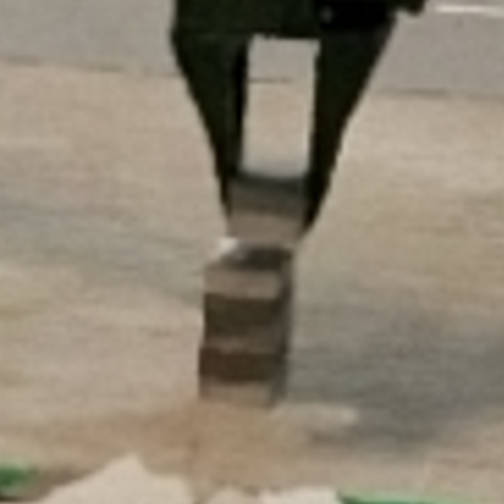

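>>> {"api": "execute_actions", "payload": {"actions": [{"rows": [
[-0.150,1.150,0.875,-1.199,-0.001,-1.018,0.2, 0.987,1.2255,0.711,-1.0491,0.002,1.210,-0.495],
[-0.150,1.150,0.875,-1.199,-0.001,-1.018,0.2, 0.986,1.223,0.707,-1.0491,0.002,1.212,-0.495],
[-0.150,1.150,0.875,-1.199,-0.001,-1.018,0.2, 0.985,1.2205,0.703,-1.0491,0.002,1.213,-0.495],
[-0.150,1.150,0.875,-1.199,-0.001,-1.018,0.2, 0.984,1.218,0.6995,-1.0491,0.002,1.214,-0.495],
[-0.150,1.150,0.875,-1.199,-0.001,-1.018,0.2, 0.984,1.218,0.6965,-1.0485,0.002,1.214,-0.495],
[-0.150,1.150,0.875,-1.199,-0.001,-1.018,0.2, 0.984,1.218,0.694,-1.0470,0.002,1.214,-0.495],
[-0.150,1.150,0.875,-1.199,-0.001,-1.018,0.2, 0.984,1.218,0.6915,-1.0448,0.002,1.214,-0.495],
[-0.150,1.150,0.875,-1.199,-0.001,-1.018,0.2, 0.984,1.218,0.689,-1.0427,0.002,1.214,-0.495],
[-0.150,1.150,0.875,-1.199,-0.001,-1.018,0.2, 0.984,1.218,0.6865,-1.0406,0.002,1.214,-0.495],
[-0.150,1.150,0.875,-1.199,-0.001,-1.018,0.2, 0.984,1.218,0.684,-1.0385,0.002,1.214,-0.495],
[-0.150,1.150,0.875,-1.199,-0.001,-1.018,0.2, 0.984,1.218,0.6815,-1.0363,0.002,1.214,-0.495],
[-0.150,1.150,0.875,-1.199,-0.001,-1.018,0.2, 0.984,1.218,0.679,-1.0342,0.002,1.214,-0.495],
[-0.150,1.150,0.875,-1.199,-0.001,-1.018,0.2, 0.984,1.218,0.677,-1.0321,0.002,1.214,-0.495],
[-0.150,1.150,0.875,-1.199,-0.001,-1.018,0.2, 0.984,1.218,0.675,-1.0304,0.002,1.214,-0.495],
[-0.150,1.150,0.875,-1.199,-0.001,-1.018,0.2, 0.984,1.218,0.673,-1.0287,0.002,1.214,-0.495]
], "steps": 15}], "pictures": false}}

>>> {"api": "execute_actions", "payload": {"actions": [{"rows": [
[-0.150,1.150,0.875,-1.199,-0.001,-1.018,0.2, 0.984,1.218,0.671,-1.0270,0.002,1.214,-0.495],
[-0.150,1.150,0.875,-1.199,-0.001,-1.018,0.2, 0.984,1.218,0.669,-1.0253,0.002,1.214,-0.495],
[-0.150,1.150,0.875,-1.199,-0.001,-1.018,0.2, 0.984,1.218,0.667,-1.0236,0.002,1.214,-0.495],
[-0.150,1.150,0.875,-1.199,-0.001,-1.018,0.2, 0.984,1.218,0.665,-1.0219,0.002,1.214,-0.495],
[-0.150,1.150,0.875,-1.199,-0.001,-1.018,0.2, 0.984,1.218,0.663,-1.0216,0.002,1.214,-0.495],
[-0.150,1.150,0.875,-1.199,-0.001,-1.018,0.2, 0.984,1.218,0.661,-1.0216,0.002,1.214,-0.495],
[-0.150,1.150,0.875,-1.199,-0.001,-1.018,0.2, 0.984,1.218,0.659,-1.0216,0.002,1.214,-0.495],
[-0.150,1.150,0.875,-1.199,-0.001,-1.018,0.2, 0.984,1.218,0.657,-1.0216,0.002,1.214,-0.495],
[-0.150,1.150,0.875,-1.199,-0.001,-1.018,0.2, 0.984,1.218,0.656,-1.0216,0.002,1.214,-0.495],
[-0.150,1.150,0.875,-1.199,-0.001,-1.018,0.2, 0.984,1.218,0.656,-1.0216,0.002,1.214,-0.495],
[-0.150,1.150,0.875,-1.199,-0.001,-1.018,0.2, 0.984,1.218,0.656,-1.0216,0.002,1.214,-0.495],
[-0.150,1.150,0.875,-1.199,-0.001,-1.018,0.2, 0.984,1.218,0.664,-1.024,0.002,1.214,-0.49],
[-0.150,1.150,0.875,-1.199,-0.001,-1.018,0.2, 0.984,1.218,0.671,-1.027,0.002,1.214,-0.482],
[-0.150,1.150,0.875,-1.199,-0.001,-1.018,0.2, 0.984,1.218,0.678,-1.030,0.002,1.214,-0.472],
[-0.150,1.150,0.875,-1.199,-0.001,-1.018,0.2, 0.984,1.218,0.685,-1.032,0.002,1.214,-0.46]
], "steps": 15}], "pictures": false}}

>>> {"api": "execute_actions", "payload": {"actions": [{"rows": [
[-0.150,1.150,0.875,-1.199,-0.001,-1.018,0.2, 0.984,1.218,0.690,-1.032,0.002,1.214,-0.445],
[-0.150,1.150,0.875,-1.199,-0.001,-1.018,0.2, 0.984,1.218,0.693,-1.032,0.002,1.214,-0.41],
[-0.150,1.150,0.875,-1.199,-0.001,-1.018,0.2, 0.984,1.217,0.693,-1.033,0.002,1.214,-0.35],
[-0.150,1.150,0.875,-1.199,-0.001,-1.018,0.2, 0.984,1.2155,0.693,-1.034,0.002,1.214,-0.26],
[-0.150,1.150,0.875,-1.199,-0.001,-1.018,0.2, 0.984,1.214,0.693,-1.0355,0.002,1.214,-0.15],
[-0.150,1.150,0.875,-1.199,-0.001,-1.018,0.2, 0.984,1.2125,0.693,-1.037,0.002,1.214,-0.03],
[-0.150,1.150,0.875,-1.199,-0.001,-1.018,0.2, 0.984,1.211,0.693,-1.0385,0.002,1.214,0.08],
[-0.150,1.150,0.875,-1.199,-0.001,-1.018,0.2, 0.984,1.2095,0.693,-1.040,0.002,1.214,0.18],
[-0.150,1.150,0.875,-1.199,-0.001,-1.018,0.2, 0.984,1.2082,0.693,-1.0402,0.002,1.214,0.26],
[-0.150,1.150,0.875,-1.199,-0.001,-1.018,0.2, 0.984,1.2058,0.693,-1.0408,0.002,1.214,0.3],
[-0.150,1.150,0.875,-1.199,-0.001,-1.018,0.2, 0.984,1.2021,0.693,-1.0417,0.002,1.214,0.3],
[-0.150,1.150,0.875,-1.199,-0.001,-1.018,0.2, 0.984,1.1971,0.693,-1.0430,0.002,1.214,0.3],
[-0.150,1.150,0.875,-1.199,-0.001,-1.018,0.2, 0.984,1.1911,0.693,-1.0445,0.002,1.214,0.3],
[-0.150,1.150,0.875,-1.199,-0.001,-1.018,0.2, 0.984,1.1840,0.693,-1.0463,0.002,1.214,0.3],
[-0.150,1.150,0.875,-1.199,-0.001,-1.018,0.2, 0.984,1.1761,0.693,-1.0482,0.002,1.214,0.3]
], "steps": 15}], "pictures": false}}

>>> {"api": "execute_actions", "payload": {"actions": [{"rows": [
[-0.150,1.150,0.875,-1.199,-0.001,-1.018,0.2, 0.984,1.1675,0.693,-1.0504,0.002,1.214,0.3],
[-0.150,1.150,0.875,-1.199,-0.001,-1.018,0.2, 0.984,1.1584,0.693,-1.0527,0.002,1.214,0.3],
[-0.150,1.150,0.875,-1.199,-0.001,-1.018,0.2, 0.984,1.1488,0.693,-1.0550,0.002,1.214,0.3],
[-0.150,1.150,0.875,-1.199,-0.001,-1.018,0.2, 0.984,1.1390,0.693,-1.0575,0.002,1.214,0.3],
[-0.150,1.150,0.875,-1.199,-0.001,-1.018,0.2, 0.984,1.1290,0.693,-1.0600,0.002,1.214,0.3],
[-0.150,1.150,0.875,-1.199,-0.001,-1.018,0.2, 0.984,1.1190,0.693,-1.0625,0.002,1.214,0.3],
[-0.150,1.150,0.875,-1.199,-0.001,-1.018,0.2, 0.984,1.1092,0.693,-1.0650,0.002,1.214,0.3],
[-0.150,1.150,0.875,-1.199,-0.001,-1.018,0.2, 0.984,1.0996,0.693,-1.0673,0.002,1.214,0.3],
[-0.150,1.150,0.875,-1.199,-0.001,-1.018,0.2, 0.984,1.0905,0.693,-1.0696,0.002,1.214,0.3],
[-0.150,1.150,0.875,-1.199,-0.001,-1.018,0.2, 0.984,1.0819,0.693,-1.0718,0.002,1.214,0.3],
[-0.150,1.150,0.875,-1.199,-0.001,-1.018,0.2, 0.984,1.0740,0.693,-1.0737,0.002,1.214,0.3],
[-0.150,1.150,0.875,-1.199,-0.001,-1.018,0.2, 0.984,1.0669,0.693,-1.0755,0.002,1.214,0.3],
[-0.150,1.150,0.875,-1.199,-0.001,-1.018,0.2, 0.984,1.0609,0.693,-1.0770,0.002,1.214,0.3],
[-0.150,1.150,0.875,-1.199,-0.001,-1.018,0.2, 0.984,1.0559,0.693,-1.0783,0.002,1.214,0.3],
[-0.150,1.150,0.875,-1.199,-0.001,-1.018,0.2, 0.984,1.0522,0.693,-1.0792,0.002,1.214,0.3]
], "steps": 15}], "pictures": false}}

>>> {"api": "execute_actions", "payload": {"actions": [{"rows": [
[-0.150,1.150,0.875,-1.199,-0.001,-1.018,0.2, 0.984,1.0498,0.693,-1.0798,0.002,1.214,0.3],
[-0.150,1.150,0.875,-1.199,-0.001,-1.018,0.2, 0.984,1.049,0.693,-1.080,0.002,1.214,0.3]
], "steps": 6}]}}

>>> {"api": "zoom_image", "payload": {"camera": "cam_low", "region": [240, 120, 380, 200]}}

Scene clock: 363.37 s of 7120.00 s.
left_arm: end_effector_position=(+0.2753, +0.2339, +0.1491) grip_measured=+0.198 end_effector_quat_wxyz=(+0.033, -0.352, +0.935, -0.025) | right_arm: end_effector_position=(+0.1449, +0.0127, +0.0703) grip_measured=-0.463 end_effector_quat_wxyz=(+0.000, +0.037, +0.999, -0.001)
Joint positions: left_arm=[-0.154  1.148  0.857 -1.196 -0.001 -1.016  0.056] | right_arm=[ 0.982  1.217  0.687 -1.043  0.001  1.216  0.025]
Joint velocities: left_arm=[-0.005 -0.015  0.002 -0.002  0.066  0.066  0.001] | right_arm=[-0.015  0.005 -0.081  0.027  0.007  0.037 -0.001]
Joint torques (N m, as the arm reports them, + toward a larger angle): left_arm=[ 0.33 -5.24  9.31 -0.25 -0.1  -0.03] | right_arm=[ 0.24 -4.95  6.71  0.65  0.06  0.03]
Steps of this call (steps 1 to 15: the robot went on to your last target; steps 16 to 90: nothing new was sent; then 27.20 s passed at rest; steps 91 to 105: all 15 steps of this action). Readings (joint positions):
91: left_arm=[-0.154 1.148 0.857 -1.196 -0.001 -1.016] | right_arm=[0.982 1.217 0.707 -1.059 0.001 1.216]
92: left_arm=[-0.154 1.148 0.857 -1.196 -0.001 -1.016] | right_arm=[0.982 1.217 0.707 -1.059 0.001 1.216]
94: left_arm=[-0.154 1.148 0.857 -1.196 -0.001 -1.016] | right_arm=[0.982 1.217 0.707 -1.059 0.001 1.216]
98: left_arm=[-0.154 1.148 0.857 -1.196 -0.001 -1.016] | right_arm=[0.982 1.217 0.706 -1.056 0.001 1.216]
105: the state above

Scene clock: 363.87 s of 7120.00 s.
left_arm: end_effector_position=(+0.2753, +0.2339, +0.1491) grip_measured=+0.198 end_effector_quat_wxyz=(+0.033, -0.352, +0.935, -0.025) | right_arm: end_effector_position=(+0.1439, +0.0104, +0.0664) grip_measured=-0.455 end_effector_quat_wxyz=(+0.000, +0.037, +0.999, -0.002)
Joint positions: left_arm=[-0.154  1.148  0.857 -1.196 -0.001 -1.016  0.056] | right_arm=[ 0.982  1.217  0.675 -1.032  0.001  1.216  0.026]
Joint velocities: left_arm=[-0.015 -0.005 -0.022 -0.017 -0.022 -0.022 -0.   ] | right_arm=[-0.005 -0.005 -0.002 -0.012 -0.022  0.022  0.003]
Joint torques (N m, as the arm reports them, + toward a larger angle): left_arm=[ 0.38 -5.28  9.23 -0.26 -0.08 -0.02] | right_arm=[ 0.26 -4.96  7.93  0.43  0.06  0.03]
Steps of this call (steps 1 to 15: all 15 steps of this action). Readings (joint positions):
1: left_arm=[-0.154 1.148 0.857 -1.196 -0.001 -1.016] | right_arm=[0.982 1.217 0.684 -1.041 0.001 1.216]
2: left_arm=[-0.154 1.148 0.857 -1.196 -0.001 -1.016] | right_arm=[0.982 1.217 0.683 -1.039 0.001 1.216]
4: left_arm=[-0.154 1.148 0.857 -1.196 -0.001 -1.016] | right_arm=[0.982 1.217 0.679 -1.036 0.001 1.216]
8: left_arm=[-0.154 1.148 0.857 -1.196 -0.001 -1.016] | right_arm=[0.982 1.217 0.675 -1.032 0.001 1.216]
15: the state above

Scene clock: 364.37 s of 7120.00 s.
left_arm: end_effector_position=(+0.2753, +0.2339, +0.1491) grip_measured=+0.198 end_effector_quat_wxyz=(+0.033, -0.352, +0.935, -0.025) | right_arm: end_effector_position=(+0.1438, +0.0103, +0.0695) grip_measured=+0.298 end_effector_quat_wxyz=(+0.002, +0.037, +0.999, +0.002)
Joint positions: left_arm=[-0.154  1.148  0.857 -1.196 -0.001 -1.016  0.056] | right_arm=[ 0.982  1.205  0.675 -1.035  0.001  1.216  0.061]
Joint velocities: left_arm=[-0.015  0.015  0.007  0.007 -0.022  0.022 -0.001] | right_arm=[-0.005 -0.161 -0.007 -0.061 -0.022 -0.051 -0.   ]
Joint torques (N m, as the arm reports them, + toward a larger angle): left_arm=[ 0.26 -5.4   9.2  -0.25 -0.1  -0.02] | right_arm=[ 0.24 -6.17  8.44  0.04  0.06  0.03]
Steps of this call (steps 1 to 15: all 15 steps of this action). Readings (joint positions):
1: left_arm=[-0.154 1.148 0.857 -1.196 -0.001 -1.016] | right_arm=[0.982 1.217 0.675 -1.032 0.001 1.216]
2: left_arm=[-0.154 1.148 0.857 -1.196 -0.001 -1.016] | right_arm=[0.982 1.217 0.675 -1.032 0.001 1.216]
4: left_arm=[-0.154 1.148 0.857 -1.196 -0.001 -1.016] | right_arm=[0.982 1.217 0.675 -1.032 0.001 1.216]
8: left_arm=[-0.154 1.148 0.857 -1.196 -0.001 -1.016] | right_arm=[0.982 1.217 0.675 -1.032 0.001 1.216]
15: the state above

Scene clock: 364.87 s of 7120.00 s.
left_arm: end_effector_position=(+0.2753, +0.2339, +0.1491) grip_measured=+0.198 end_effector_quat_wxyz=(+0.033, -0.352, +0.935, -0.025) | right_arm: end_effector_position=(+0.1431, +0.0087, +0.1053) grip_measured=+0.298 end_effector_quat_wxyz=(+0.022, +0.037, +0.998, +0.052)
Joint positions: left_arm=[-0.154  1.148  0.857 -1.196 -0.001 -1.016  0.056] | right_arm=[ 0.982  1.065  0.675 -1.067  0.001  1.216  0.061]
Joint velocities: left_arm=[ 0.005 -0.024  0.002  0.017 -0.022 -0.081  0.   ] | right_arm=[-0.005 -0.171 -0.002 -0.037 -0.022  0.022  0.   ]
Joint torques (N m, as the arm reports them, + toward a larger angle): left_arm=[ 0.45 -5.64  9.27 -0.19 -0.11 -0.03] | right_arm=[ 0.22 -4.29  9.26 -0.02  0.06  0.02]
Steps of this call (steps 1 to 15: all 15 steps of this action). Readings (joint positions):
1: left_arm=[-0.154 1.148 0.857 -1.196 -0.001 -1.016] | right_arm=[0.982 1.199 0.675 -1.037 0.001 1.216]
2: left_arm=[-0.154 1.148 0.857 -1.196 -0.001 -1.016] | right_arm=[0.982 1.191 0.675 -1.039 0.001 1.216]
4: left_arm=[-0.154 1.148 0.857 -1.196 -0.001 -1.016] | right_arm=[0.982 1.171 0.675 -1.043 0.001 1.216]
8: left_arm=[-0.154 1.148 0.857 -1.196 -0.001 -1.016] | right_arm=[0.982 1.126 0.675 -1.053 0.001 1.216]
15: the state above

Scene clock: 365.07 s of 7120.00 s.
left_arm: end_effector_position=(+0.2753, +0.2339, +0.1491) grip_measured=+0.198 end_effector_quat_wxyz=(+0.033, -0.352, +0.935, -0.025) | right_arm: end_effector_position=(+0.1428, +0.0082, +0.1083) grip_measured=+0.298 end_effector_quat_wxyz=(+0.024, +0.036, +0.997, +0.056)
Joint positions: left_arm=[-0.154  1.148  0.857 -1.196 -0.001 -1.016  0.056] | right_arm=[ 0.982  1.053  0.675 -1.07   0.001  1.216  0.061]
Joint velocities: left_arm=[ 0.005 -0.015 -0.012 -0.002 -0.007  0.007  0.001] | right_arm=[-0.005  0.024  0.007  0.007 -0.081 -0.022 -0.001]
Joint torques (N m, as the arm reports them, + toward a larger angle): left_arm=[ 0.11 -5.26  9.23 -0.22 -0.08 -0.02] | right_arm=[ 0.25 -4.11  9.29  0.26  0.06  0.02]
Steps of this call (steps 1 to 6: all 6 steps of this action). Readings (joint positions):
1: left_arm=[-0.154 1.148 0.857 -1.196 -0.001 -1.016] | right_arm=[0.982 1.060 0.675 -1.068 0.001 1.216]
2: left_arm=[-0.154 1.148 0.857 -1.196 -0.001 -1.016] | right_arm=[0.982 1.056 0.675 -1.069 0.001 1.216]
4: left_arm=[-0.154 1.148 0.857 -1.196 -0.001 -1.016] | right_arm=[0.982 1.053 0.675 -1.070 0.001 1.216]
6: the state above
camera_calibration (this result's frames):
cam_left_wrist: T_world_to_cam=[[0.649195, -0.757423, 0.069692, -0.0168708], [-0.655218, -0.510345, 0.556989, 0.223453], [-0.38631, -0.407258, -0.82759, 0.449406], [0, 0, 0, 1]] pos_world=[0.330973, 0.284284, 0.248639]
cam_right_wrist: T_world_to_cam=[[-0.0672459, -0.991288, -0.113254, 0.0317889], [-0.839256, -0.00518615, 0.543712, 0.0629331], [-0.539562, 0.131611, -0.831595, 0.29189], [0, 0, 0, 1]] pos_world=[0.212447, -0.00657764, 0.212117]

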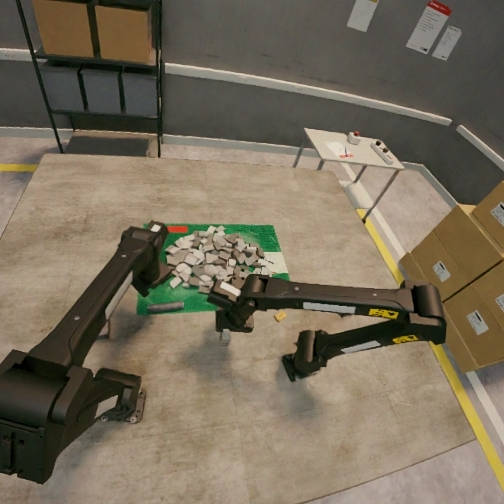

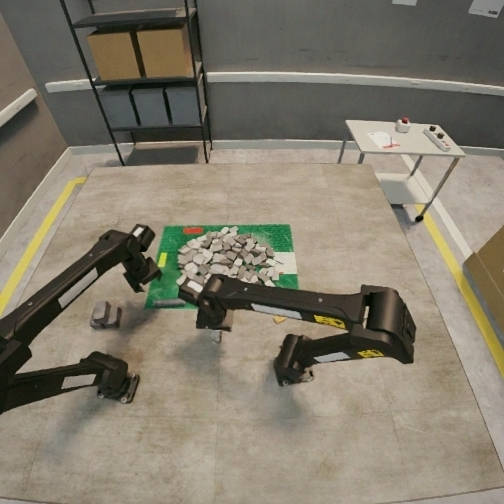

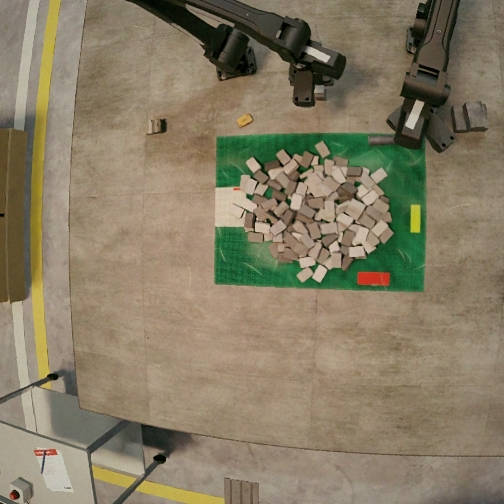

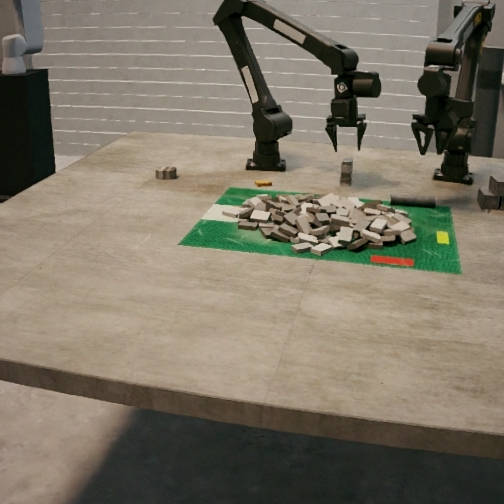

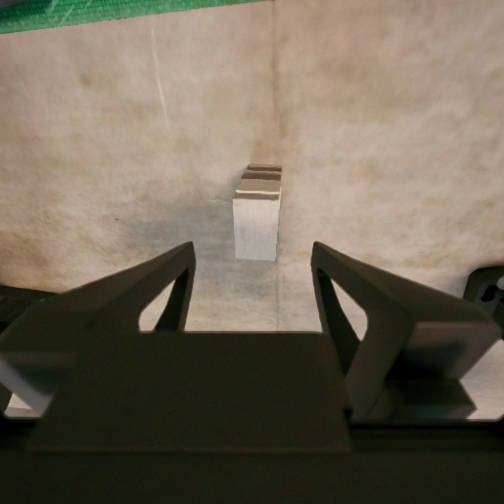

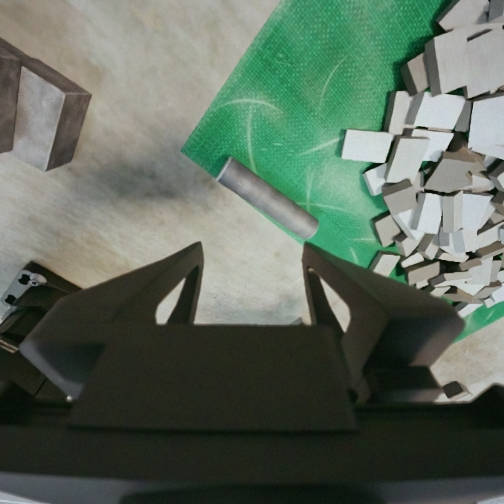

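Region (240, 120, 380, 200) of cam_low's 504x504 image, scaled by 3.600, with more detail than that image has; it fills the top 288 rows of this view, and the rest is white.

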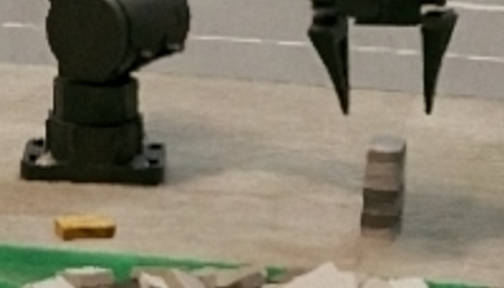

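>>> {"api": "finished_scene", "payload": {"scene": 2}}

The scene is finished: the task was done.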